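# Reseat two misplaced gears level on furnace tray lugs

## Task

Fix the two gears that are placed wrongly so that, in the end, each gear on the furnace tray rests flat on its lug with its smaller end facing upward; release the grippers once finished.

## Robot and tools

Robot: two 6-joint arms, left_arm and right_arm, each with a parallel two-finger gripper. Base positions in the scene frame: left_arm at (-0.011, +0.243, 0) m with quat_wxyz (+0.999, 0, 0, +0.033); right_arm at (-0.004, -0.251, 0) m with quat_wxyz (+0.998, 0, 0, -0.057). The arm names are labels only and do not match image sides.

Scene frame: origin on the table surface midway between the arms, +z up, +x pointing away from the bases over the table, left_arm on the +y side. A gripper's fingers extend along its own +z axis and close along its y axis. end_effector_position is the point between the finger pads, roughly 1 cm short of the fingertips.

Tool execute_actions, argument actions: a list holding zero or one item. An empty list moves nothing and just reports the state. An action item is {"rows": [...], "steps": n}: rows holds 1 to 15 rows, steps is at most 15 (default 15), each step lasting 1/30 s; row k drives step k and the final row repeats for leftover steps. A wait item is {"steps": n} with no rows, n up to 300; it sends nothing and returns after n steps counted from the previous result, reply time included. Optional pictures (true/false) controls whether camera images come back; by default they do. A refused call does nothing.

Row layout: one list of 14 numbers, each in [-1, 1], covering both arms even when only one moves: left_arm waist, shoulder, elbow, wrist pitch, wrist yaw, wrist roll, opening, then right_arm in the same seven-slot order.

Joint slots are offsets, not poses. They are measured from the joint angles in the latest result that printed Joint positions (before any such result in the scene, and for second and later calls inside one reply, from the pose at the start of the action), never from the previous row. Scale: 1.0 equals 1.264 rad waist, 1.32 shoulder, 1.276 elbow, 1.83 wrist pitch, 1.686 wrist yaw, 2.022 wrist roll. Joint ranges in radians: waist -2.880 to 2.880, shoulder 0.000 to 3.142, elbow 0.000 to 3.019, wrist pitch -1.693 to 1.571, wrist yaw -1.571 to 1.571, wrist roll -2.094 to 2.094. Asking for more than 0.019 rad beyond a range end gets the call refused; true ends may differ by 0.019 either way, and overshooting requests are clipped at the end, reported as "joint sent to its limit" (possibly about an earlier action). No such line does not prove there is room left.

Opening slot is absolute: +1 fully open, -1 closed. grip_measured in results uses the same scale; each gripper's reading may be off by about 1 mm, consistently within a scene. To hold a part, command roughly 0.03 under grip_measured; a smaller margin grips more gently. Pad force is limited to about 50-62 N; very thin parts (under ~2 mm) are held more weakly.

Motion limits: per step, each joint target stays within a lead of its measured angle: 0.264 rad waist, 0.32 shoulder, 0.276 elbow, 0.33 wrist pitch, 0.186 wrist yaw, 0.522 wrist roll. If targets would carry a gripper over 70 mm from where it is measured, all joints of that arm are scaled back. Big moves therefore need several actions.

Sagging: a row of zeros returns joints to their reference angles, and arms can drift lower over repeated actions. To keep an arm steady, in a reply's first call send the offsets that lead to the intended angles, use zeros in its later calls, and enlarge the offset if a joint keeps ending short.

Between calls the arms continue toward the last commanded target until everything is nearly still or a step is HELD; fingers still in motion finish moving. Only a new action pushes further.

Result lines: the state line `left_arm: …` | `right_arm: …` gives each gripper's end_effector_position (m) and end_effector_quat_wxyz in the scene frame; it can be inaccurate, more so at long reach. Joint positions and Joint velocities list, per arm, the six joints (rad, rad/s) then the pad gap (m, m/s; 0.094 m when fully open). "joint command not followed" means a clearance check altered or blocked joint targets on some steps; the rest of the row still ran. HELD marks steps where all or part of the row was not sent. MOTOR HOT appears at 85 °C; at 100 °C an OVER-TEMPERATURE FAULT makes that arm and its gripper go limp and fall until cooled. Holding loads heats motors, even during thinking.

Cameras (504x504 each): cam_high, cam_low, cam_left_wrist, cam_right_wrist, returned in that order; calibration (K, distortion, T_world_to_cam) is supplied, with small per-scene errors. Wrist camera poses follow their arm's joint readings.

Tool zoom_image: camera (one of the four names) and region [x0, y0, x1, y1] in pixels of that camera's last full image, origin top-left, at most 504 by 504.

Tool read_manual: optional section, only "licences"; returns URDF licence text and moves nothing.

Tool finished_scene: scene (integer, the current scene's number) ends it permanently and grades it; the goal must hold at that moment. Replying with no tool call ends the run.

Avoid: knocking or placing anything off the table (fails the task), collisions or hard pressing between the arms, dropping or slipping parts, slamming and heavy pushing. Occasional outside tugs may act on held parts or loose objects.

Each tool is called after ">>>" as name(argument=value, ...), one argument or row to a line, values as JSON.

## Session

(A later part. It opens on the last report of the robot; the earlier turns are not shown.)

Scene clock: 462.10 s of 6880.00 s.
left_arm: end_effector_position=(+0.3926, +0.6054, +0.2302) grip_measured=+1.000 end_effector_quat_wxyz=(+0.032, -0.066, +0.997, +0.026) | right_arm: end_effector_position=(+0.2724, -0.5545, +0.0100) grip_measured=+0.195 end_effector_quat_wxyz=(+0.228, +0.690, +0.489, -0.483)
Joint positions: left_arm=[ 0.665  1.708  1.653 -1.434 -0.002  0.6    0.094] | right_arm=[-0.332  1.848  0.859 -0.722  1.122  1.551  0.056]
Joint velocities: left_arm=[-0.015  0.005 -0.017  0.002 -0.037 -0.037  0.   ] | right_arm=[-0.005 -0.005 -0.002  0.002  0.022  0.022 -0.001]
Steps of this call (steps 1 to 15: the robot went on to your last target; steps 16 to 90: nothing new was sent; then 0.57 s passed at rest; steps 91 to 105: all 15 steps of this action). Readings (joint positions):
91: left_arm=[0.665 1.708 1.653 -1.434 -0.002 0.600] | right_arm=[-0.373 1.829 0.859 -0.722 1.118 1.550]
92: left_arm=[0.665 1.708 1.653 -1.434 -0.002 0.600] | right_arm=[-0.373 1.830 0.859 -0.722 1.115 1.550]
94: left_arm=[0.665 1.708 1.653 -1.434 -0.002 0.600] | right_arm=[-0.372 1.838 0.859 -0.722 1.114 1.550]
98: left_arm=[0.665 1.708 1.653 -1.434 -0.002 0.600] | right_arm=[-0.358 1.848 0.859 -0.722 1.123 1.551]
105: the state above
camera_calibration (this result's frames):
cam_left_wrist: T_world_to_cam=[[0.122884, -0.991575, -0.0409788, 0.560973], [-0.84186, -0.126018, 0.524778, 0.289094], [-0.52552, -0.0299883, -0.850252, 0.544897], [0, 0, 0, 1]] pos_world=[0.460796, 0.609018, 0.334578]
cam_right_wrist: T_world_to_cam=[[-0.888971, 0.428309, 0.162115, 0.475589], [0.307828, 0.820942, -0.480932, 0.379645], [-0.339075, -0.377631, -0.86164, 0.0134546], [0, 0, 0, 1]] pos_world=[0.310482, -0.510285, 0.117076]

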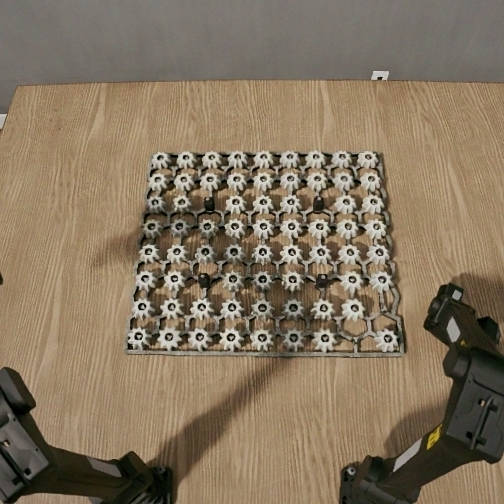

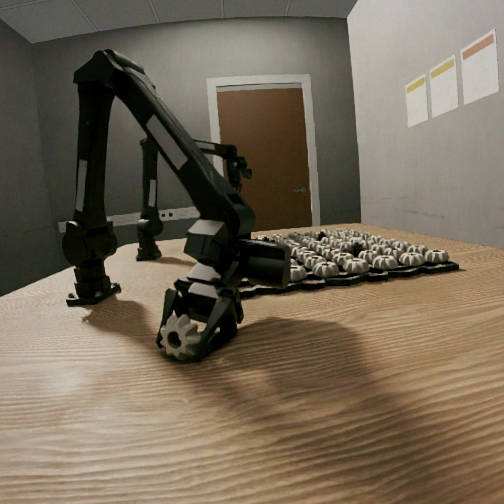

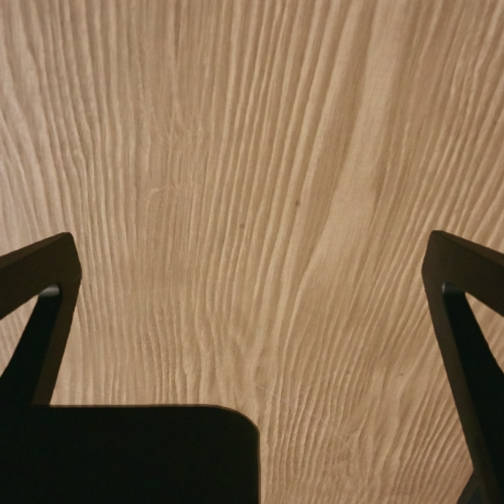

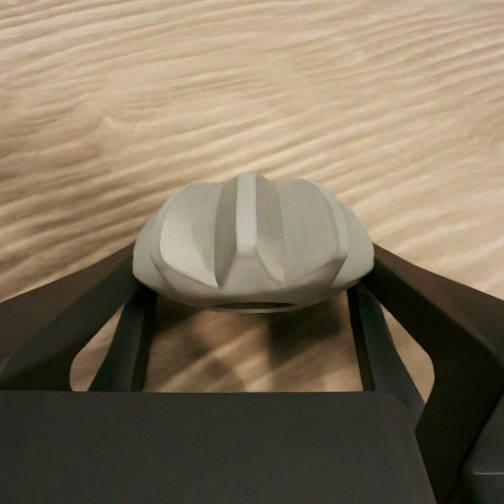

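>>> execute_actions(
  actions=[
    {"rows":[[0,0,0.015,0,0,0,1,0,0.02,0,0,0,0,0.185],[0,0,0.015,0,0,0,1,0.006,0.022,0,0,0,0,0.185],[0,0,0.015,0,0,0,1,0.012,0.022,0,0,0,0,0.185],[0,0,0.015,0,0,0,1,0.018,0.022,0,0,0,0,0.185],[0,0,0.015,0,0,0,1,0.024,0.022,0,0,0,0,0.185],[0,0,0.015,0,0,0,1,0.03,0.022,0,0,0,0,0.185],[0,0,0.015,0,0,0,1,0.036,0.022,0,0,0,0,0.185]],"steps":15},
  ],
)

Scene clock: 468.33 s of 6880.00 s.
left_arm: end_effector_position=(+0.3926, +0.6054, +0.2302) grip_measured=+1.000 end_effector_quat_wxyz=(+0.032, -0.066, +0.997, +0.026) | right_arm: end_effector_position=(+0.2833, -0.5432, +0.0079) grip_measured=+0.199 end_effector_quat_wxyz=(+0.236, +0.677, +0.504, -0.482)
Joint positions: left_arm=[ 0.665  1.708  1.653 -1.434 -0.002  0.6    0.094] | right_arm=[-0.292  1.856  0.859 -0.722  1.128  1.551  0.056]
Joint velocities: left_arm=[ 0.005  0.005 -0.007 -0.007  0.037 -0.066  0.   ] | right_arm=[ 0.005 -0.005  0.017 -0.002 -0.051 -0.007 -0.   ]
Steps of this call (steps 1 to 15: the robot went on to your last target; steps 16 to 90: nothing new was sent; then 2.73 s passed at rest; steps 91 to 105: all 15 steps of this action). Readings (joint positions):
91: left_arm=[0.665 1.708 1.653 -1.434 -0.002 0.600] | right_arm=[-0.332 1.848 0.859 -0.722 1.122 1.551]
92: left_arm=[0.665 1.708 1.653 -1.434 -0.002 0.600] | right_arm=[-0.332 1.849 0.859 -0.722 1.124 1.551]
94: left_arm=[0.665 1.708 1.653 -1.434 -0.002 0.600] | right_arm=[-0.331 1.850 0.859 -0.722 1.126 1.551]
98: left_arm=[0.665 1.708 1.653 -1.434 -0.002 0.600] | right_arm=[-0.312 1.854 0.859 -0.722 1.126 1.551]
105: the state above
camera_calibration (this result's frames):
cam_left_wrist: T_world_to_cam=[[0.122884, -0.991575, -0.0409788, 0.560973], [-0.84186, -0.126018, 0.524778, 0.289094], [-0.52552, -0.0299883, -0.850252, 0.544897], [0, 0, 0, 1]] pos_world=[0.460796, 0.609018, 0.334578]
cam_right_wrist: T_world_to_cam=[[-0.904078, 0.39194, 0.170371, 0.465311], [0.26922, 0.831919, -0.485213, 0.382946], [-0.331909, -0.392803, -0.857637, 0.0092877], [0, 0, 0, 1]] pos_world=[0.320664, -0.497306, 0.1145]

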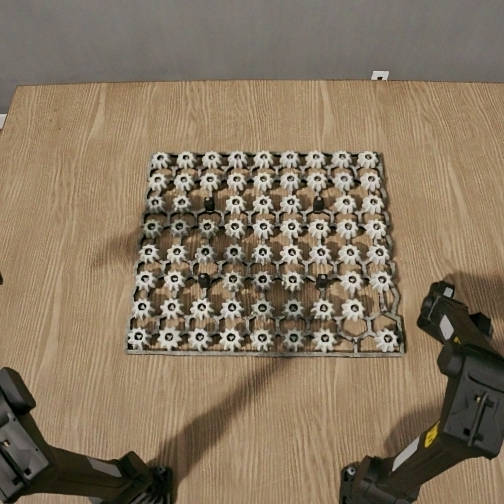

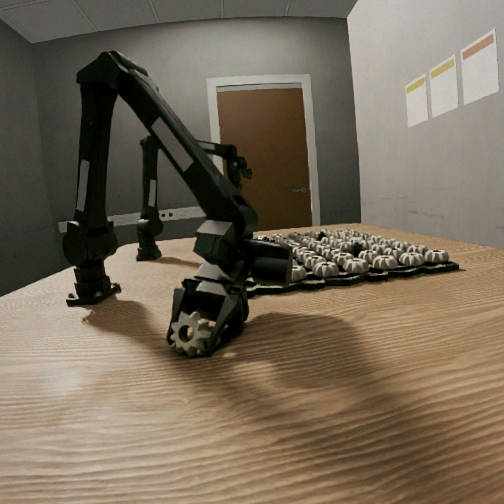

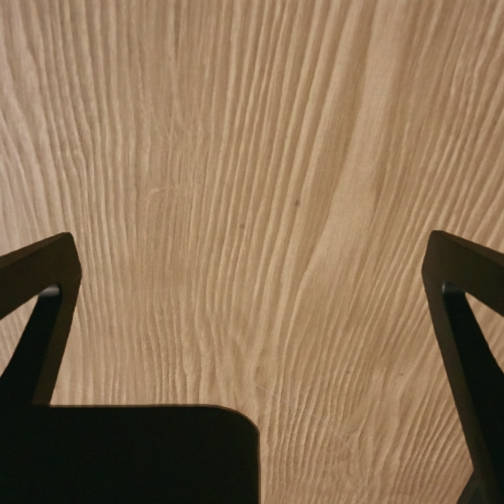

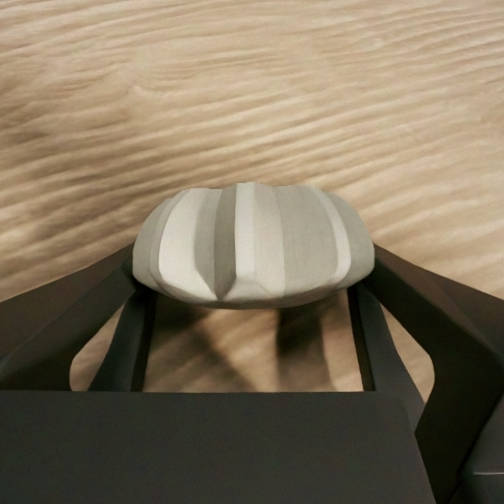

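>>> execute_actions(
  actions=[
    {"rows":[[0,0,0.015,0,0,0,1,0,0.02,0,0,0,0,0.19],[0,0,0.015,0,0,0,1,0.006,0.022,0,0,0,0,0.19],[0,0,0.015,0,0,0,1,0.012,0.022,0,0,0,0,0.19],[0,0,0.015,0,0,0,1,0.018,0.022,0,0,0,0,0.19],[0,0,0.015,0,0,0,1,0.024,0.022,0,0,0,0,0.19],[0,0,0.015,0,0,0,1,0.03,0.022,0,0,0,0,0.19],[0,0,0.015,0,0,0,1,0.036,0.022,0,0,0,0,0.19]],"steps":15},
  ],
)

Scene clock: 476.97 s of 6880.00 s.
left_arm: end_effector_position=(+0.3926, +0.6054, +0.2302) grip_measured=+1.000 end_effector_quat_wxyz=(+0.032, -0.066, +0.997, +0.026) | right_arm: end_effector_position=(+0.2942, -0.5322, +0.0080) grip_measured=+0.202 end_effector_quat_wxyz=(+0.246, +0.665, +0.516, -0.480)
Joint positions: left_arm=[ 0.665  1.708  1.653 -1.434 -0.002  0.6    0.094] | right_arm=[-0.253  1.859  0.859 -0.722  1.134  1.551  0.056]
Joint velocities: left_arm=[-0.005  0.005 -0.007 -0.017  0.037 -0.037  0.   ] | right_arm=[-0.015 -0.005 -0.012 -0.007  0.037  0.007  0.   ]
Steps of this call (steps 1 to 15: the robot went on to your last target; steps 16 to 90: nothing new was sent; then 5.13 s passed at rest; steps 91 to 105: all 15 steps of this action). Readings (joint positions):
91: left_arm=[0.665 1.708 1.653 -1.434 -0.002 0.600] | right_arm=[-0.292 1.856 0.859 -0.722 1.128 1.551]
92: left_arm=[0.665 1.708 1.653 -1.434 -0.002 0.600] | right_arm=[-0.292 1.856 0.859 -0.722 1.129 1.551]
94: left_arm=[0.665 1.708 1.653 -1.434 -0.002 0.600] | right_arm=[-0.290 1.858 0.859 -0.722 1.132 1.551]
98: left_arm=[0.665 1.708 1.653 -1.434 -0.002 0.600] | right_arm=[-0.275 1.859 0.859 -0.722 1.134 1.551]
105: the state above
camera_calibration (this result's frames):
cam_left_wrist: T_world_to_cam=[[0.122884, -0.991575, -0.0409788, 0.560973], [-0.84186, -0.126018, 0.524778, 0.289094], [-0.52552, -0.0299883, -0.850252, 0.544897], [0, 0, 0, 1]] pos_world=[0.460796, 0.609018, 0.334578]
cam_right_wrist: T_world_to_cam=[[-0.918295, 0.356109, 0.172977, 0.45593], [0.23307, 0.839464, -0.490895, 0.385527], [-0.32002, -0.410471, -0.853874, 0.00442961], [0, 0, 0, 1]] pos_world=[0.330241, -0.484179, 0.11417]

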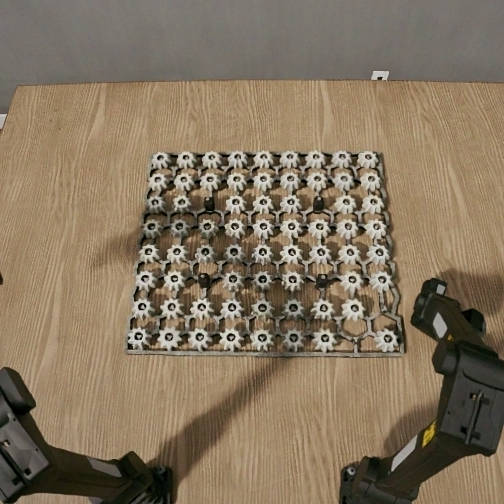

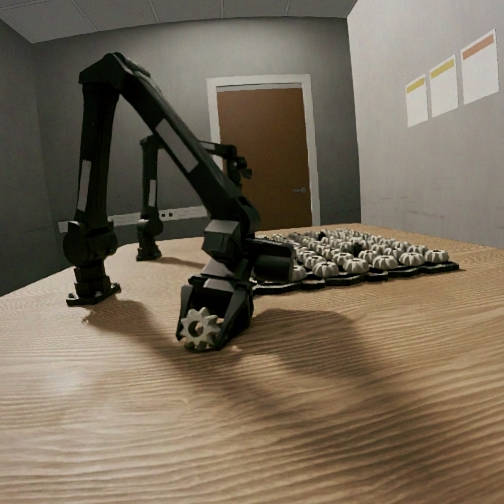

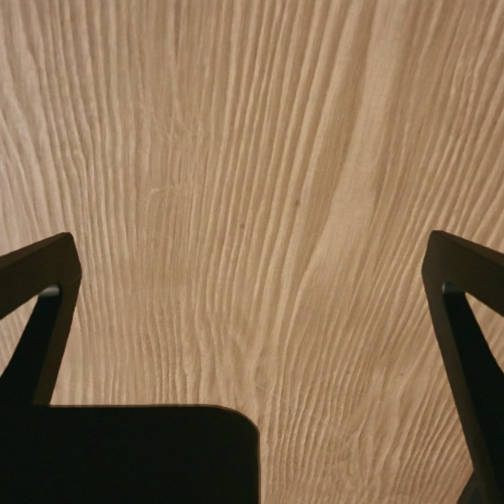

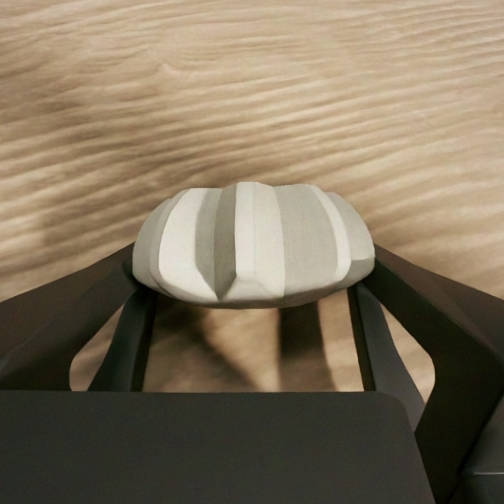

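>>> execute_actions(
  actions=[],
)

Scene clock: 495.20 s of 6880.00 s.
left_arm: end_effector_position=(+0.3926, +0.6054, +0.2302) grip_measured=+1.000 end_effector_quat_wxyz=(+0.032, -0.066, +0.997, +0.026) | right_arm: end_effector_position=(+0.2942, -0.5322, +0.0080) grip_measured=+0.202 end_effector_quat_wxyz=(+0.246, +0.665, +0.516, -0.480)
Joint positions: left_arm=[ 0.665  1.708  1.653 -1.434 -0.002  0.6    0.094] | right_arm=[-0.253  1.859  0.859 -0.722  1.134  1.551  0.056]
Joint velocities: left_arm=[-0.005 -0.005 -0.002  0.002  0.007  0.037  0.   ] | right_arm=[-0.015 -0.005  0.007  0.012 -0.037 -0.037  0.   ]
Steps of this call (steps 1 to 15: the robot went on to your last target; steps 16 to 90: nothing new was sent; then 15.23 s passed at rest). Readings (joint positions):
1: left_arm=[0.665 1.708 1.653 -1.434 -0.002 0.600] | right_arm=[-0.253 1.859 0.859 -0.722 1.134 1.551]
2: left_arm=[0.665 1.708 1.653 -1.434 -0.002 0.600] | right_arm=[-0.253 1.859 0.859 -0.722 1.134 1.551]
4: left_arm=[0.665 1.708 1.653 -1.434 -0.002 0.600] | right_arm=[-0.253 1.859 0.859 -0.722 1.134 1.551]
8: left_arm=[0.665 1.708 1.653 -1.434 -0.002 0.600] | right_arm=[-0.253 1.859 0.859 -0.722 1.134 1.551]
90: the state above
All arms were judged still, so your last target was given up. Only a new action makes them travel on or press farther. Fingers that are still opening or closing keep moving.
camera_calibration (this result's frames):
cam_left_wrist: T_world_to_cam=[[0.122884, -0.991575, -0.0409788, 0.560973], [-0.84186, -0.126018, 0.524778, 0.289094], [-0.52552, -0.0299883, -0.850252, 0.544897], [0, 0, 0, 1]] pos_world=[0.460796, 0.609018, 0.334578]
cam_right_wrist: T_world_to_cam=[[-0.918295, 0.356109, 0.172977, 0.45593], [0.23307, 0.839464, -0.490895, 0.385527], [-0.32002, -0.410471, -0.853874, 0.00442961], [0, 0, 0, 1]] pos_world=[0.330241, -0.484179, 0.11417]

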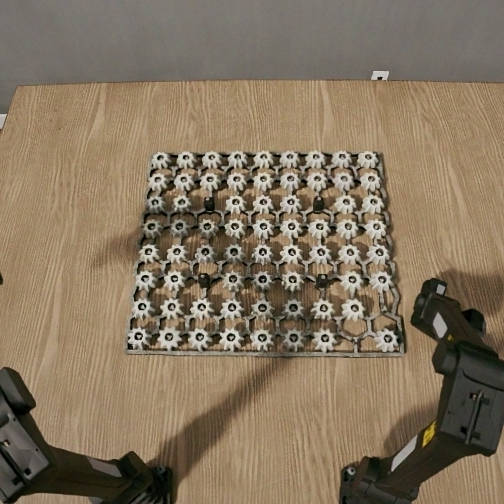

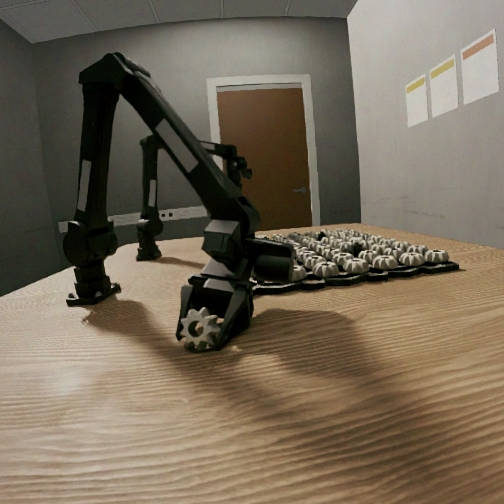

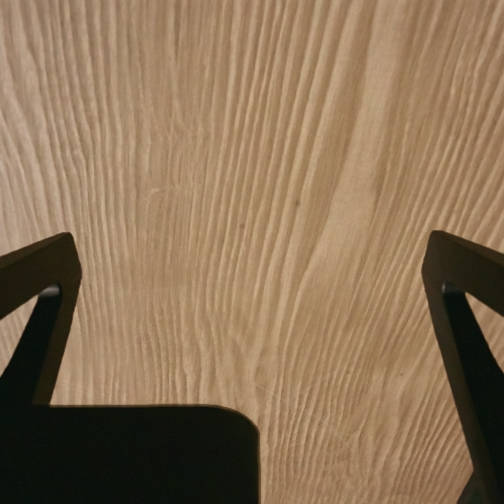

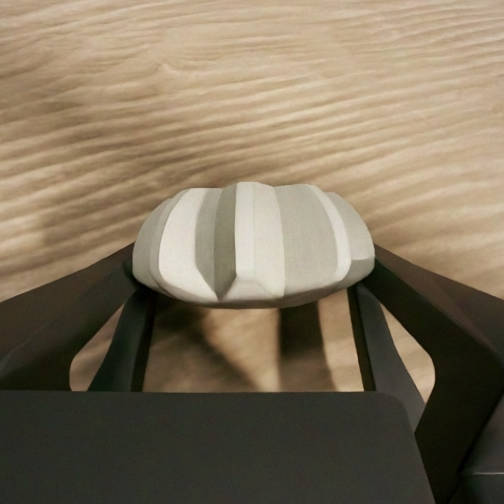

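>>> execute_actions(
  actions=[
    {"rows":[[0,0,0.012,0,0,0,1,0,-0.018,0,0,0,0,0.55],[0,0,0.012,0,0,0,1,0,-0.018,0,0,0,0,0.55],[0,0,0.012,0,0,0,1,0,-0.018,0,0,0,0,0.55],[0,0,0.012,0,0,0,1,0,-0.018,0,0,0,0,0.55],[0,0,0.012,0,0,0,1,0,-0.018,0,0,0,0,0.55],[0,0,0.012,0,0,0,1,0,-0.018,0,0,0,0,0.55],[0,0,0.012,0,0,0,1,0,-0.018,0,0,0,0,0.55],[0,0,0.012,0,0,0,1,0,-0.06,0.03,-0.03,0,0,0.55],[0,0,0.012,0,0,0,1,0,-0.12,0.08,-0.08,0,0,0.55]]},
  ],
)

>>> execute_actions(
  actions=[
    {"rows":[[0,0,0,0,0,0,1,0,0,0,0,-1,0,0.55]]},
  ],
  pictures=false,
)

>>> execute_actions(
  actions=[
    {"steps":60},
  ],
)

Scene clock: 508.20 s of 6880.00 s.
left_arm: end_effector_position=(+0.3926, +0.6054, +0.2302) grip_measured=+1.000 end_effector_quat_wxyz=(+0.032, -0.066, +0.997, +0.026) | right_arm: end_effector_position=(+0.3152, -0.5402, +0.0852) grip_measured=+0.549 end_effector_quat_wxyz=(+0.281, +0.682, +0.496, -0.458)
Joint positions: left_arm=[ 0.665  1.708  1.653 -1.434 -0.002  0.6    0.094] | right_arm=[-0.253  1.694  0.921 -0.853  1.135  1.551  0.073]
Joint velocities: left_arm=[ 0.005 -0.005 -0.002 -0.022  0.007  0.007  0.   ] | right_arm=[-0.015 -0.474  0.359 -0.002 -0.007 -0.022 -0.001]
Steps of this call (steps 1 to 90: nothing new was sent; then 9.50 s passed at rest; steps 91 to 105: all 15 steps of this action). Readings (joint positions):
91: left_arm=[0.665 1.708 1.653 -1.434 -0.002 0.600] | right_arm=[-0.253 1.857 0.859 -0.722 1.137 1.551]
92: left_arm=[0.665 1.708 1.653 -1.434 -0.002 0.600] | right_arm=[-0.253 1.855 0.859 -0.722 1.137 1.551]
94: left_arm=[0.665 1.708 1.653 -1.434 -0.002 0.600] | right_arm=[-0.253 1.846 0.859 -0.722 1.137 1.551]
98: left_arm=[0.665 1.708 1.653 -1.434 -0.002 0.600] | right_arm=[-0.253 1.832 0.859 -0.729 1.136 1.551]
105: the state above
camera_calibration (this result's frames):
cam_left_wrist: T_world_to_cam=[[0.122884, -0.991575, -0.0409788, 0.560973], [-0.84186, -0.126018, 0.524778, 0.289094], [-0.52552, -0.0299883, -0.850252, 0.544897], [0, 0, 0, 1]] pos_world=[0.460796, 0.609018, 0.334578]
cam_right_wrist: T_world_to_cam=[[-0.929603, 0.360455, 0.0768798, 0.478818], [0.277692, 0.822151, -0.496945, 0.402418], [-0.242333, -0.440613, -0.86437, 0.0338867], [0, 0, 0, 1]] pos_world=[0.341574, -0.48851, 0.192459]

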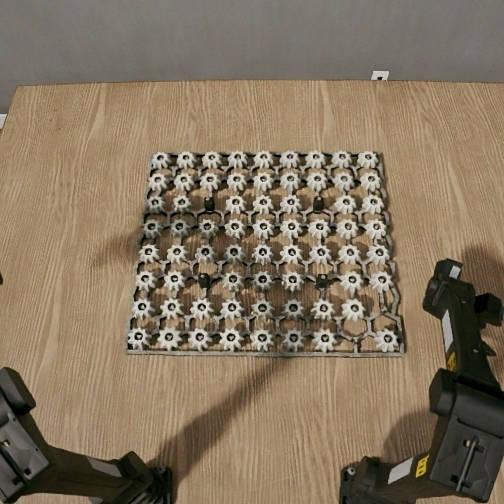

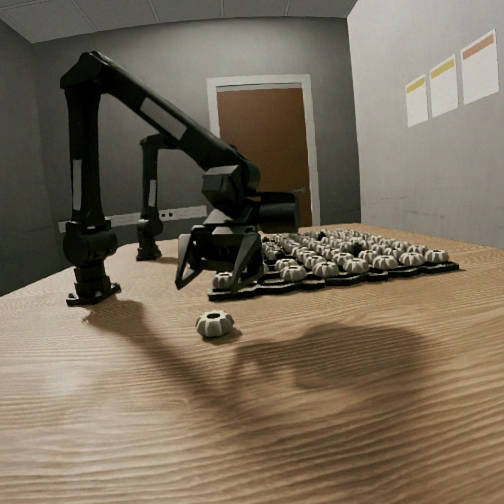

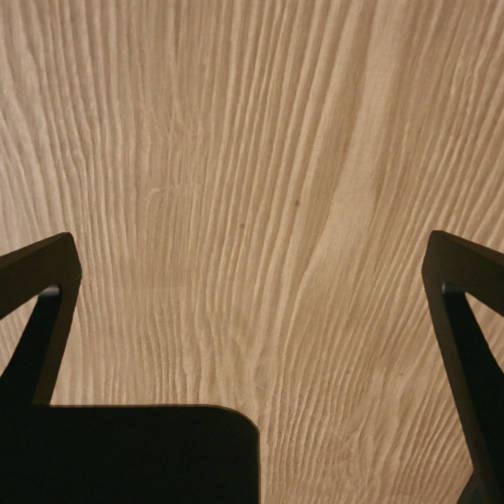

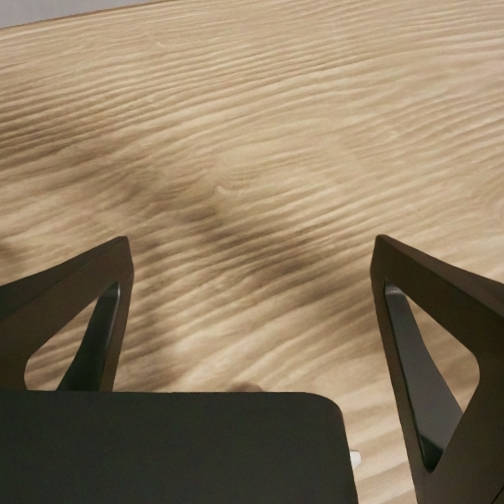

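Scene clock: 508.70 s of 6880.00 s.
left_arm: end_effector_position=(+0.3926, +0.6054, +0.2302) grip_measured=+1.000 end_effector_quat_wxyz=(+0.032, -0.066, +0.997, +0.026) | right_arm: end_effector_position=(+0.3867, -0.3683, +0.0046) grip_measured=+0.549 end_effector_quat_wxyz=(-0.059, +0.810, +0.579, +0.080)
Joint positions: left_arm=[ 0.665  1.708  1.653 -1.434 -0.002  0.6    0.094] | right_arm=[-0.262  1.663  0.935 -0.856 -0.198  1.524  0.073]
Joint velocities: left_arm=[ 0.005 -0.015 -0.007  0.002 -0.022  0.066  0.   ] | right_arm=[-0.493  0.005  0.085  0.247 -1.487 -0.388  0.   ]
Steps of this call (steps 1 to 15: all 15 steps of this action). Readings (joint positions):
1: left_arm=[0.665 1.708 1.653 -1.434 -0.002 0.600] | right_arm=[-0.253 1.678 0.931 -0.852 1.056 1.551]
2: left_arm=[0.665 1.708 1.653 -1.434 -0.002 0.600] | right_arm=[-0.253 1.665 0.935 -0.852 0.957 1.551]
4: left_arm=[0.665 1.708 1.653 -1.434 -0.002 0.600] | right_arm=[-0.254 1.656 0.934 -0.852 0.764 1.551]
8: left_arm=[0.665 1.708 1.653 -1.434 -0.002 0.600] | right_arm=[-0.253 1.649 0.935 -0.867 0.413 1.540]
15: the state above

Scene clock: 510.70 s of 6880.00 s.
left_arm: end_effector_position=(+0.3926, +0.6054, +0.2302) grip_measured=+1.000 end_effector_quat_wxyz=(+0.032, -0.066, +0.997, +0.026) | right_arm: end_effector_position=(+0.4089, -0.3097, +0.0207) grip_measured=+0.549 end_effector_quat_wxyz=(-0.158, +0.784, +0.558, +0.222)
Joint positions: left_arm=[ 0.665  1.708  1.653 -1.434 -0.002  0.6    0.094] | right_arm=[-0.246  1.677  0.932 -0.841 -0.551  1.541  0.073]
Joint velocities: left_arm=[ 0.005  0.005 -0.007  0.002  0.007 -0.051  0.   ] | right_arm=[ 0.005 -0.015 -0.002 -0.012 -0.022  0.007  0.   ]
Steps of this call (steps 1 to 30: the robot went on to your last target; steps 31 to 60: nothing new was sent). Readings (joint positions):
1: left_arm=[0.665 1.708 1.653 -1.434 -0.002 0.600] | right_arm=[-0.280 1.663 0.938 -0.848 -0.254 1.516]
2: left_arm=[0.665 1.708 1.653 -1.434 -0.002 0.600] | right_arm=[-0.299 1.663 0.939 -0.842 -0.310 1.511]
4: left_arm=[0.665 1.708 1.653 -1.434 -0.002 0.600] | right_arm=[-0.331 1.665 0.939 -0.833 -0.404 1.502]
8: left_arm=[0.665 1.708 1.653 -1.434 -0.002 0.600] | right_arm=[-0.305 1.667 0.937 -0.837 -0.543 1.523]
60: the state above
All arms were judged still, so your last target was given up. Only a new action makes them travel on or press farther. Fingers that are still opening or closing keep moving.
camera_calibration (this result's frames):
cam_left_wrist: T_world_to_cam=[[0.122884, -0.991575, -0.0409788, 0.560973], [-0.84186, -0.126018, 0.524778, 0.289094], [-0.52552, -0.0299883, -0.850252, 0.544897], [0, 0, 0, 1]] pos_world=[0.460796, 0.609018, 0.334578]
cam_right_wrist: T_world_to_cam=[[-0.94694, 0.321217, 0.0111577, 0.484015], [0.136532, 0.37058, 0.918711, 0.0433957], [0.29097, 0.871487, -0.394773, 0.280946], [0, 0, 0, 1]] pos_world=[0.370661, -0.416396, 0.0656412]

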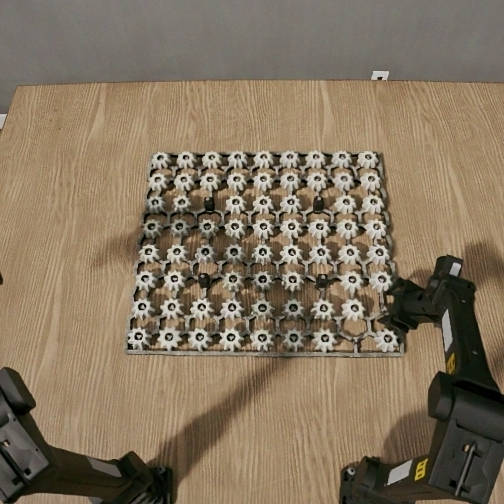

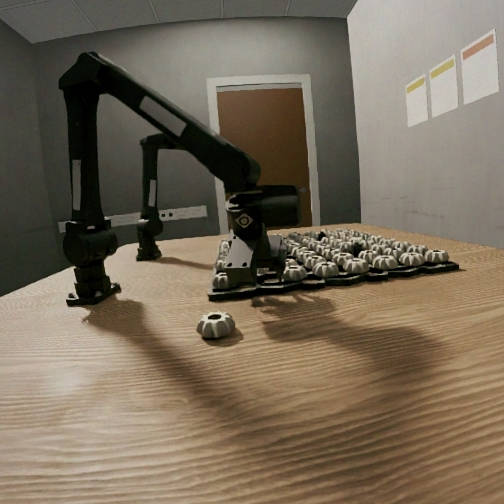

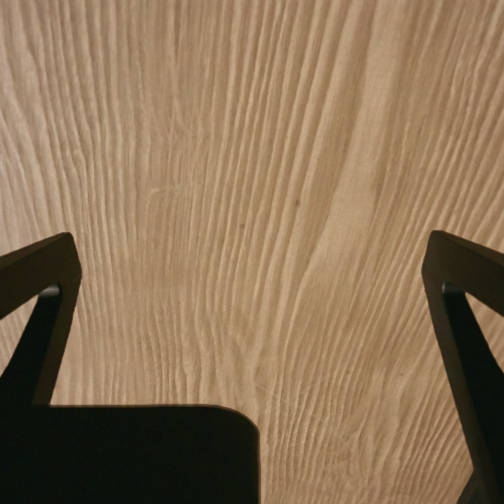

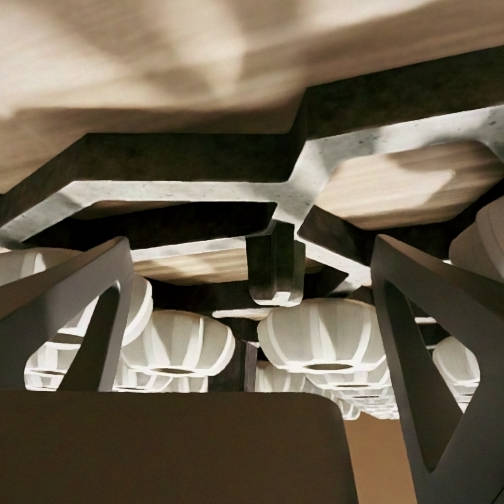

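>>> execute_actions(
  actions=[
    {"rows":[[0,0,0.012,0,0,0,1,0,-0.05,0.04,-0.05,0,0,0.8],[0,0,0.012,0,0,0,1,0,-0.1,0.1,-0.11,0,0,0.8],[0,0,0.012,0,0,0,1,0,-0.1,0.1,-0.11,0,0,0.8],[0,0,0.012,0,0,0,1,0,-0.1,0.1,-0.11,0,0,0.8],[0,0,0.012,0,0,0,1,0,-0.1,0.1,-0.11,0,0,0.8],[0,0,0.012,0,0,0,1,0,-0.1,0.1,-0.11,0,0,0.8],[0,0,0.012,0,0,0,1,-0.33,-0.1,0.1,-0.11,0.327,-0.445,0.8]]},
  ],
  pictures=false,
)

>>> execute_actions(
  actions=[
    {"steps":50},
  ],
)

Scene clock: 518.20 s of 6880.00 s.
left_arm: end_effector_position=(+0.3926, +0.6054, +0.2302) grip_measured=+1.000 end_effector_quat_wxyz=(+0.032, -0.066, +0.997, +0.026) | right_arm: end_effector_position=(+0.3242, -0.5064, +0.0825) grip_measured=+0.799 end_effector_quat_wxyz=(+0.018, +0.757, +0.653, +0.036)
Joint positions: left_arm=[ 0.665  1.708  1.653 -1.434 -0.002  0.6    0.094] | right_arm=[-0.575  1.518  1.013 -1.019 -0.065  1.031  0.084]
Joint velocities: left_arm=[ 0.005 -0.005  0.012 -0.002  0.051 -0.051  0.   ] | right_arm=[-1.421  0.083  0.051 -0.1    1.78  -2.557 -0.001]
Steps of this call (steps 1 to 90: nothing new was sent; then 4.00 s passed at rest; steps 91 to 105: all 15 steps of this action). Readings (joint positions):
91: left_arm=[0.665 1.708 1.653 -1.434 -0.002 0.600] | right_arm=[-0.246 1.673 0.934 -0.855 -0.551 1.541]
92: left_arm=[0.665 1.708 1.653 -1.434 -0.002 0.600] | right_arm=[-0.246 1.665 0.939 -0.888 -0.551 1.541]
94: left_arm=[0.665 1.708 1.653 -1.434 -0.002 0.600] | right_arm=[-0.246 1.632 0.960 -0.960 -0.551 1.541]
98: left_arm=[0.665 1.708 1.653 -1.434 -0.002 0.600] | right_arm=[-0.270 1.545 1.001 -1.015 -0.466 1.450]
105: the state above

Scene clock: 519.87 s of 6880.00 s.
left_arm: end_effector_position=(+0.3926, +0.6054, +0.2302) grip_measured=+1.000 end_effector_quat_wxyz=(+0.032, -0.066, +0.997, +0.026) | right_arm: end_effector_position=(+0.2913, -0.5404, +0.0781) grip_measured=+0.799 end_effector_quat_wxyz=(+0.013, +0.654, +0.756, -0.002)
Joint positions: left_arm=[ 0.665  1.708  1.653 -1.434 -0.002  0.6    0.094] | right_arm=[-0.662  1.53   1.016 -1.031  0.001  0.651  0.085]
Joint velocities: left_arm=[-0.005 -0.015  0.007 -0.002 -0.051 -0.037  0.   ] | right_arm=[ 0.005 -0.005 -0.002  0.007 -0.007 -0.007  0.001]
Steps of this call (steps 1 to 45: the robot went on to your last target; steps 46 to 50: nothing new was sent). Readings (joint positions):
1: left_arm=[0.665 1.708 1.653 -1.434 -0.002 0.600] | right_arm=[-0.620 1.521 1.015 -1.022 -0.023 0.955]
2: left_arm=[0.665 1.708 1.653 -1.434 -0.002 0.600] | right_arm=[-0.660 1.525 1.016 -1.024 -0.006 0.894]
4: left_arm=[0.665 1.708 1.653 -1.434 -0.002 0.600] | right_arm=[-0.703 1.529 1.016 -1.028 0.004 0.808]
8: left_arm=[0.665 1.708 1.653 -1.434 -0.002 0.600] | right_arm=[-0.688 1.530 1.016 -1.031 0.004 0.715]
50: the state above
All arms were judged still, so your last target was given up. Only a new action makes them travel on or press farther. Fingers that are still opening or closing keep moving.
camera_calibration (this result's frames):
cam_left_wrist: T_world_to_cam=[[0.122884, -0.991575, -0.0409788, 0.560973], [-0.84186, -0.126018, 0.524778, 0.289094], [-0.52552, -0.0299883, -0.850252, 0.544897], [0, 0, 0, 1]] pos_world=[0.460796, 0.609018, 0.334578]
cam_right_wrist: T_world_to_cam=[[-0.98964, -0.143559, -0.00164679, 0.208405], [-0.120069, 0.821309, 0.557706, 0.438721], [-0.0787112, 0.552126, -0.830037, 0.508039], [0, 0, 0, 1]] pos_world=[0.298911, -0.610908, 0.177357]

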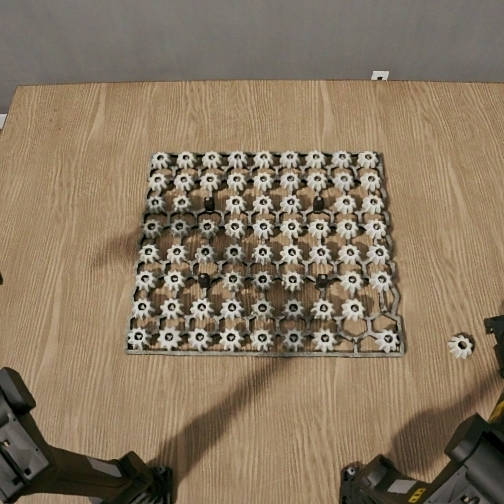

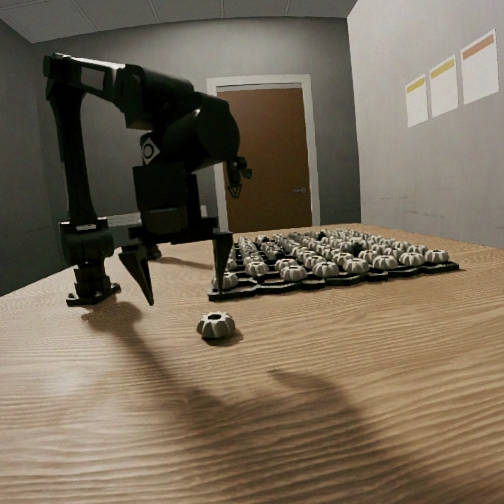

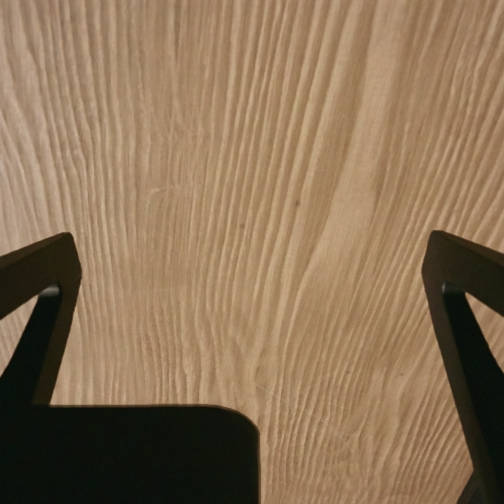

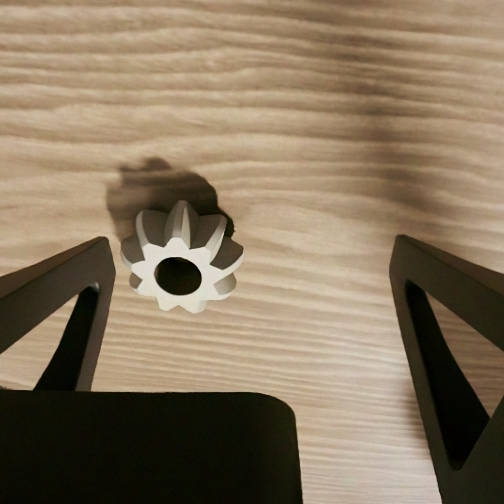

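>>> zoom_image(
  camera="cam_low",
  region=[160,230,480,360],
)

Region (160, 230, 480, 360) of cam_low's 504x504 image, scaled by 1.575, with more detail than that image has; it fills the top 205 rows of this view, and the rest is white.

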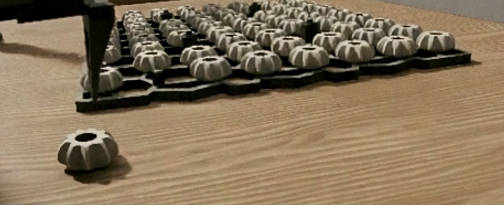

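>>> execute_actions(
  actions=[
    {"rows":[[0,0,0.012,0,0,0,1,0.083,0.02,-0.025,0.015,0,0,0.8]]},
  ],
  pictures=false,
)

>>> execute_actions(
  actions=[
    {"steps":20},
  ],
)

Scene clock: 529.83 s of 6880.00 s.
left_arm: end_effector_position=(+0.3926, +0.6054, +0.2302) grip_measured=+1.000 end_effector_quat_wxyz=(+0.032, -0.066, +0.997, +0.026) | right_arm: end_effector_position=(+0.3169, -0.5018, +0.0667) grip_measured=+0.799 end_effector_quat_wxyz=(+0.004, +0.611, +0.792, -0.000)
Joint positions: left_arm=[ 0.665  1.708  1.653 -1.434 -0.002  0.6    0.094] | right_arm=[-0.55   1.542  0.996 -1.017  0.001  0.651  0.085]
Joint velocities: left_arm=[-0.015 -0.005 -0.017 -0.007  0.022 -0.066  0.   ] | right_arm=[-0.005  0.005  0.007  0.002 -0.037 -0.066  0.001]
Steps of this call (steps 1 to 90: nothing new was sent; then 6.47 s passed at rest; steps 91 to 105: all 15 steps of this action). Readings (joint positions):
91: left_arm=[0.665 1.708 1.653 -1.434 -0.002 0.600] | right_arm=[-0.655 1.531 1.014 -1.028 0.004 0.651]
92: left_arm=[0.665 1.708 1.653 -1.434 -0.002 0.600] | right_arm=[-0.642 1.531 1.011 -1.022 0.006 0.651]
94: left_arm=[0.665 1.708 1.653 -1.434 -0.002 0.600] | right_arm=[-0.598 1.533 1.003 -1.017 0.005 0.651]
98: left_arm=[0.665 1.708 1.653 -1.434 -0.002 0.600] | right_arm=[-0.542 1.541 0.996 -1.017 0.001 0.651]
105: the state above

Scene clock: 530.50 s of 6880.00 s.
left_arm: end_effector_position=(+0.3926, +0.6054, +0.2302) grip_measured=+1.000 end_effector_quat_wxyz=(+0.032, -0.066, +0.997, +0.026) | right_arm: end_effector_position=(+0.3168, -0.5019, +0.0667) grip_measured=+0.799 end_effector_quat_wxyz=(+0.004, +0.611, +0.792, -0.000)
Joint positions: left_arm=[ 0.665  1.708  1.653 -1.434 -0.002  0.6    0.094] | right_arm=[-0.55   1.542  0.996 -1.017  0.001  0.651  0.085]
Joint velocities: left_arm=[ 0.005 -0.005 -0.007 -0.007  0.007 -0.007  0.   ] | right_arm=[-0.024  0.005 -0.002 -0.007  0.022  0.081  0.001]
Steps of this call (steps 1 to 15: the robot went on to your last target; steps 16 to 20: nothing new was sent). Readings (joint positions):
1: left_arm=[0.665 1.708 1.653 -1.434 -0.002 0.600] | right_arm=[-0.550 1.542 0.996 -1.017 0.001 0.651]
2: left_arm=[0.665 1.708 1.653 -1.434 -0.002 0.600] | right_arm=[-0.550 1.542 0.996 -1.017 0.001 0.651]
4: left_arm=[0.665 1.708 1.653 -1.434 -0.002 0.600] | right_arm=[-0.550 1.542 0.996 -1.017 0.001 0.651]
8: left_arm=[0.665 1.708 1.653 -1.434 -0.002 0.600] | right_arm=[-0.550 1.542 0.996 -1.017 0.001 0.651]
20: the state above
All arms were judged still, so your last target was given up. Only a new action makes them travel on or press farther. Fingers that are still opening or closing keep moving.
camera_calibration (this result's frames):
cam_left_wrist: T_world_to_cam=[[0.122884, -0.991575, -0.0409788, 0.560973], [-0.84186, -0.126018, 0.524778, 0.289094], [-0.52552, -0.0299883, -0.850252, 0.544897], [0, 0, 0, 1]] pos_world=[0.460796, 0.609018, 0.334578]
cam_right_wrist: T_world_to_cam=[[-0.967495, -0.252734, 0.00885183, 0.176678], [-0.202763, 0.796169, 0.570089, 0.429258], [-0.151128, 0.549764, -0.821535, 0.500496], [0, 0, 0, 1]] pos_world=[0.333612, -0.572265, 0.164896]

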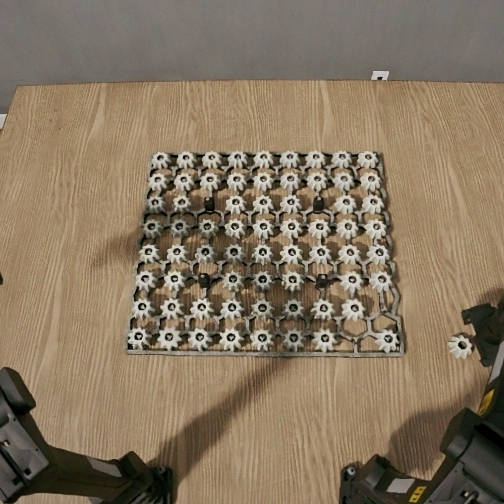

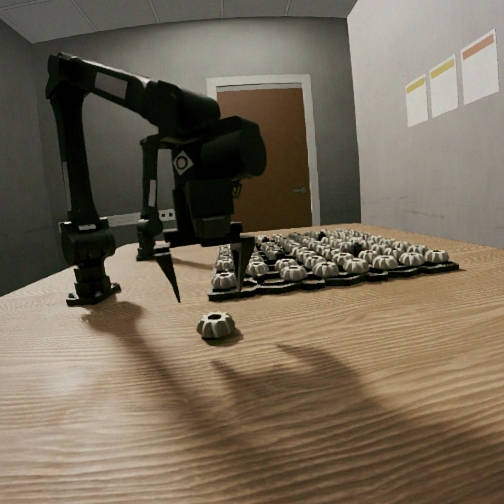

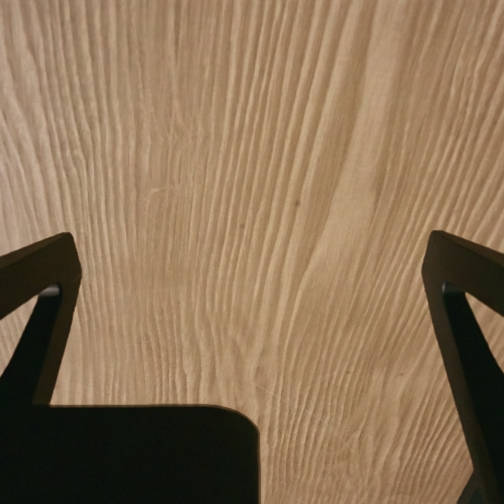

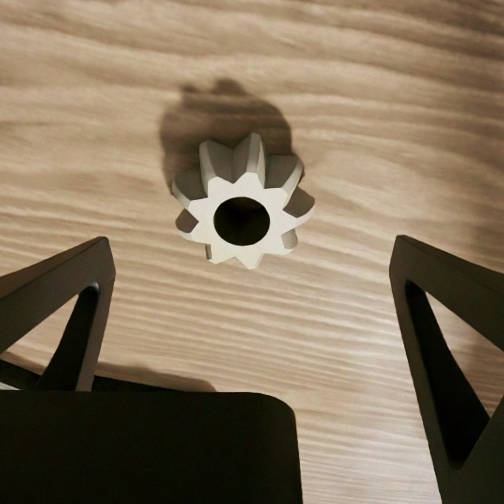

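>>> execute_actions(
  actions=[
    {"rows":[[0,0,0.012,0,0,0,1,0.016,0.015,-0.013,0.01,0,0,0.55],[0,0,0.012,0,0,0,1,0.016,0.03,-0.026,0.022,0,0,0.55],[0,0,0.012,0,0,0,1,0.016,0.047,-0.041,0.036,0,0,0.55]]},
  ],
)

Scene clock: 539.67 s of 6880.00 s.
left_arm: end_effector_position=(+0.3926, +0.6054, +0.2302) grip_measured=+1.000 end_effector_quat_wxyz=(+0.032, -0.066, +0.997, +0.026) | right_arm: end_effector_position=(+0.3096, -0.4890, +0.0294) grip_measured=+0.552 end_effector_quat_wxyz=(-0.023, +0.605, +0.796, -0.000)
Joint positions: left_arm=[ 0.665  1.708  1.653 -1.434 -0.002  0.6    0.094] | right_arm=[-0.536  1.601  0.948 -0.963  0.001  0.651  0.073]
Joint velocities: left_arm=[-0.005 -0.005 -0.007 -0.007  0.022 -0.037  0.   ] | right_arm=[-0.005 -0.015 -0.022  0.002  0.022 -0.051  0.001]
Steps of this call (steps 1 to 90: nothing new was sent; then 5.67 s passed at rest; steps 91 to 105: all 15 steps of this action). Readings (joint positions):
91: left_arm=[0.665 1.708 1.653 -1.434 -0.002 0.600] | right_arm=[-0.550 1.542 0.996 -1.016 0.001 0.651]
92: left_arm=[0.665 1.708 1.653 -1.434 -0.002 0.600] | right_arm=[-0.548 1.543 0.993 -1.010 0.001 0.651]
94: left_arm=[0.665 1.708 1.653 -1.434 -0.002 0.600] | right_arm=[-0.543 1.550 0.981 -0.981 0.001 0.651]
98: left_arm=[0.665 1.708 1.653 -1.434 -0.002 0.600] | right_arm=[-0.536 1.586 0.957 -0.965 0.001 0.651]
105: the state above
camera_calibration (this result's frames):
cam_left_wrist: T_world_to_cam=[[0.122884, -0.991575, -0.0409788, 0.560973], [-0.84186, -0.126018, 0.524778, 0.289094], [-0.52552, -0.0299883, -0.850252, 0.544897], [0, 0, 0, 1]] pos_world=[0.460796, 0.609018, 0.334578]
cam_right_wrist: T_world_to_cam=[[-0.962678, -0.267531, 0.0409801, 0.163619], [-0.189487, 0.774327, 0.603748, 0.423048], [-0.193253, 0.57345, -0.796121, 0.485532], [0, 0, 0, 1]] pos_world=[0.331506, -0.562233, 0.124423]

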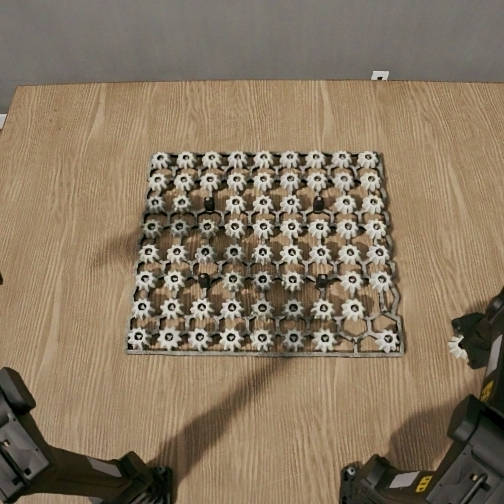

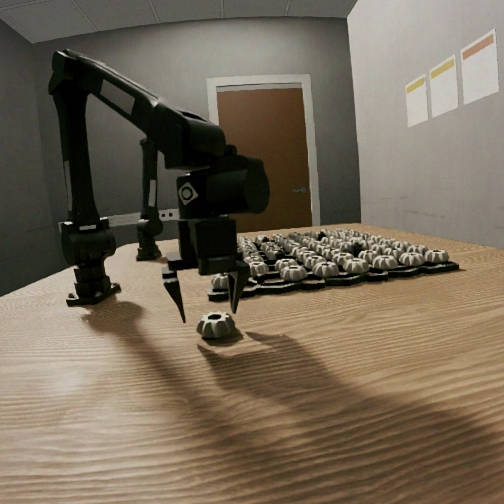

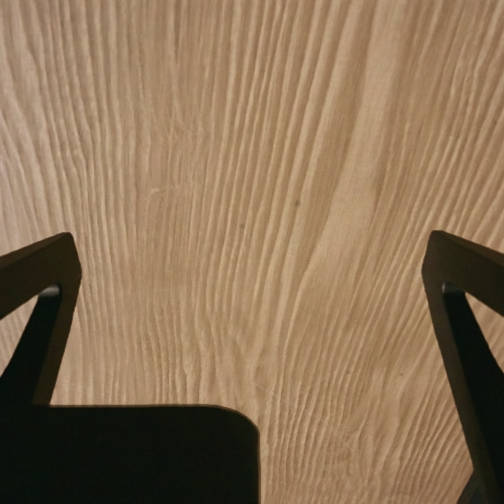

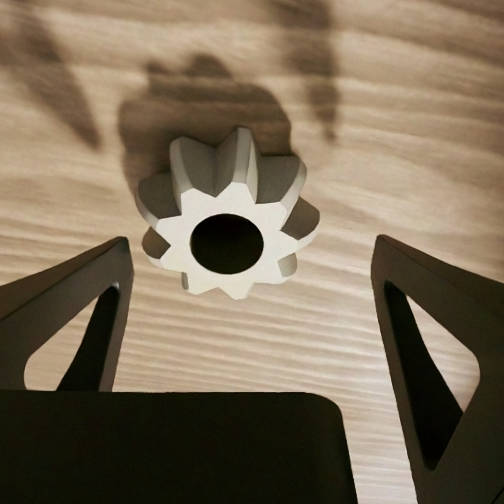

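>>> execute_actions(
  actions=[
    {"rows":[[0,0,0.012,0,0,0,1,0.006,0.014,-0.008,0.015,0,0,0.55],[0,0,0.012,0,0,0,1,0.006,0.026,-0.016,0.028,0,0,0.55]]},
  ],
)

Scene clock: 545.03 s of 6880.00 s.
left_arm: end_effector_position=(+0.3926, +0.6054, +0.2302) grip_measured=+1.000 end_effector_quat_wxyz=(+0.032, -0.066, +0.997, +0.026) | right_arm: end_effector_position=(+0.3119, -0.4908, +0.0192) grip_measured=+0.552 end_effector_quat_wxyz=(-0.018, +0.605, +0.796, -0.000)
Joint positions: left_arm=[ 0.665  1.708  1.653 -1.434 -0.002  0.6    0.094] | right_arm=[-0.536  1.62   0.939 -0.925  0.001  0.651  0.073]
Joint velocities: left_arm=[-0.034 -0.005  0.002 -0.037  0.007 -0.007  0.   ] | right_arm=[-0.015  0.005 -0.002 -0.002  0.007  0.081 -0.   ]
Steps of this call (steps 1 to 15: the robot went on to your last target; steps 16 to 90: nothing new was sent; then 1.87 s passed at rest; steps 91 to 105: all 15 steps of this action). Readings (joint positions):
91: left_arm=[0.665 1.708 1.653 -1.434 -0.002 0.600] | right_arm=[-0.536 1.601 0.948 -0.961 0.001 0.651]
92: left_arm=[0.665 1.708 1.653 -1.434 -0.002 0.600] | right_arm=[-0.536 1.602 0.947 -0.952 0.001 0.651]
94: left_arm=[0.665 1.708 1.653 -1.434 -0.002 0.600] | right_arm=[-0.536 1.607 0.945 -0.934 0.001 0.651]
98: left_arm=[0.665 1.708 1.653 -1.434 -0.002 0.600] | right_arm=[-0.536 1.618 0.942 -0.925 0.001 0.651]
105: the state above
camera_calibration (this result's frames):
cam_left_wrist: T_world_to_cam=[[0.122884, -0.991575, -0.0409788, 0.560973], [-0.84186, -0.126018, 0.524778, 0.289094], [-0.52552, -0.0299883, -0.850252, 0.544897], [0, 0, 0, 1]] pos_world=[0.460796, 0.609018, 0.334578]
cam_right_wrist: T_world_to_cam=[[-0.962978, -0.267303, 0.0349766, 0.166131], [-0.194232, 0.777929, 0.597579, 0.434363], [-0.186944, 0.568661, -0.801047, 0.474691], [0, 0, 0, 1]] pos_world=[0.333089, -0.563435, 0.114873]

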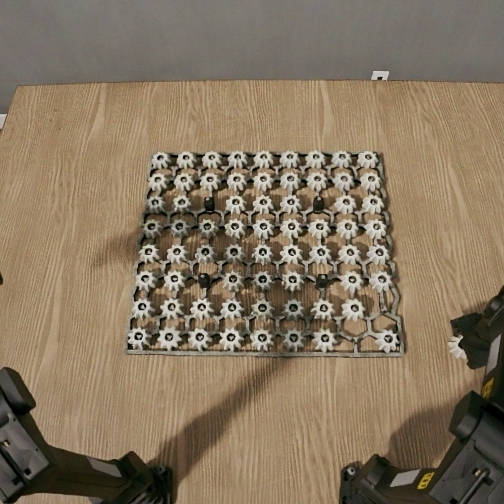

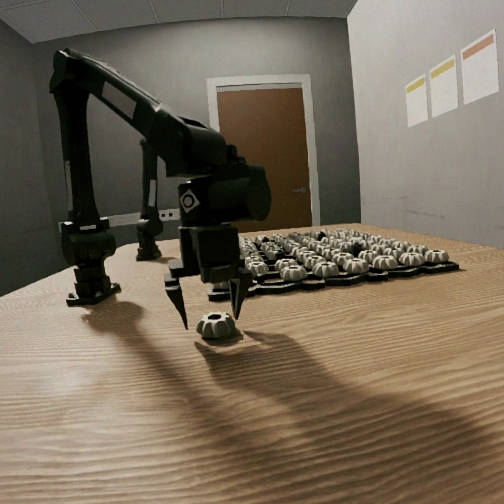

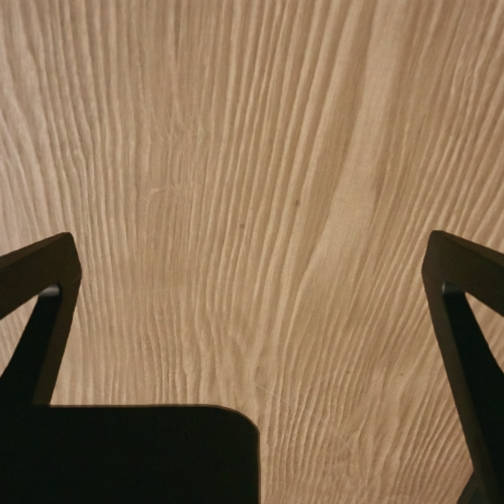

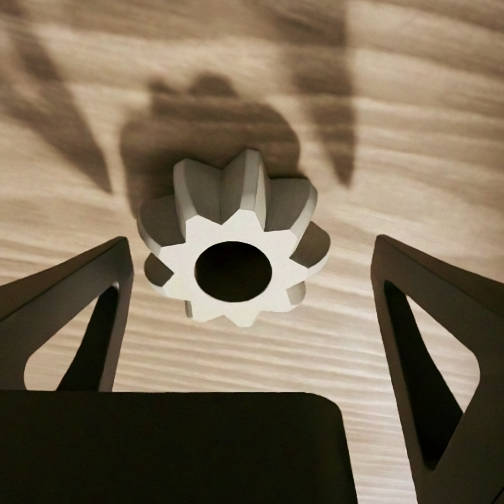

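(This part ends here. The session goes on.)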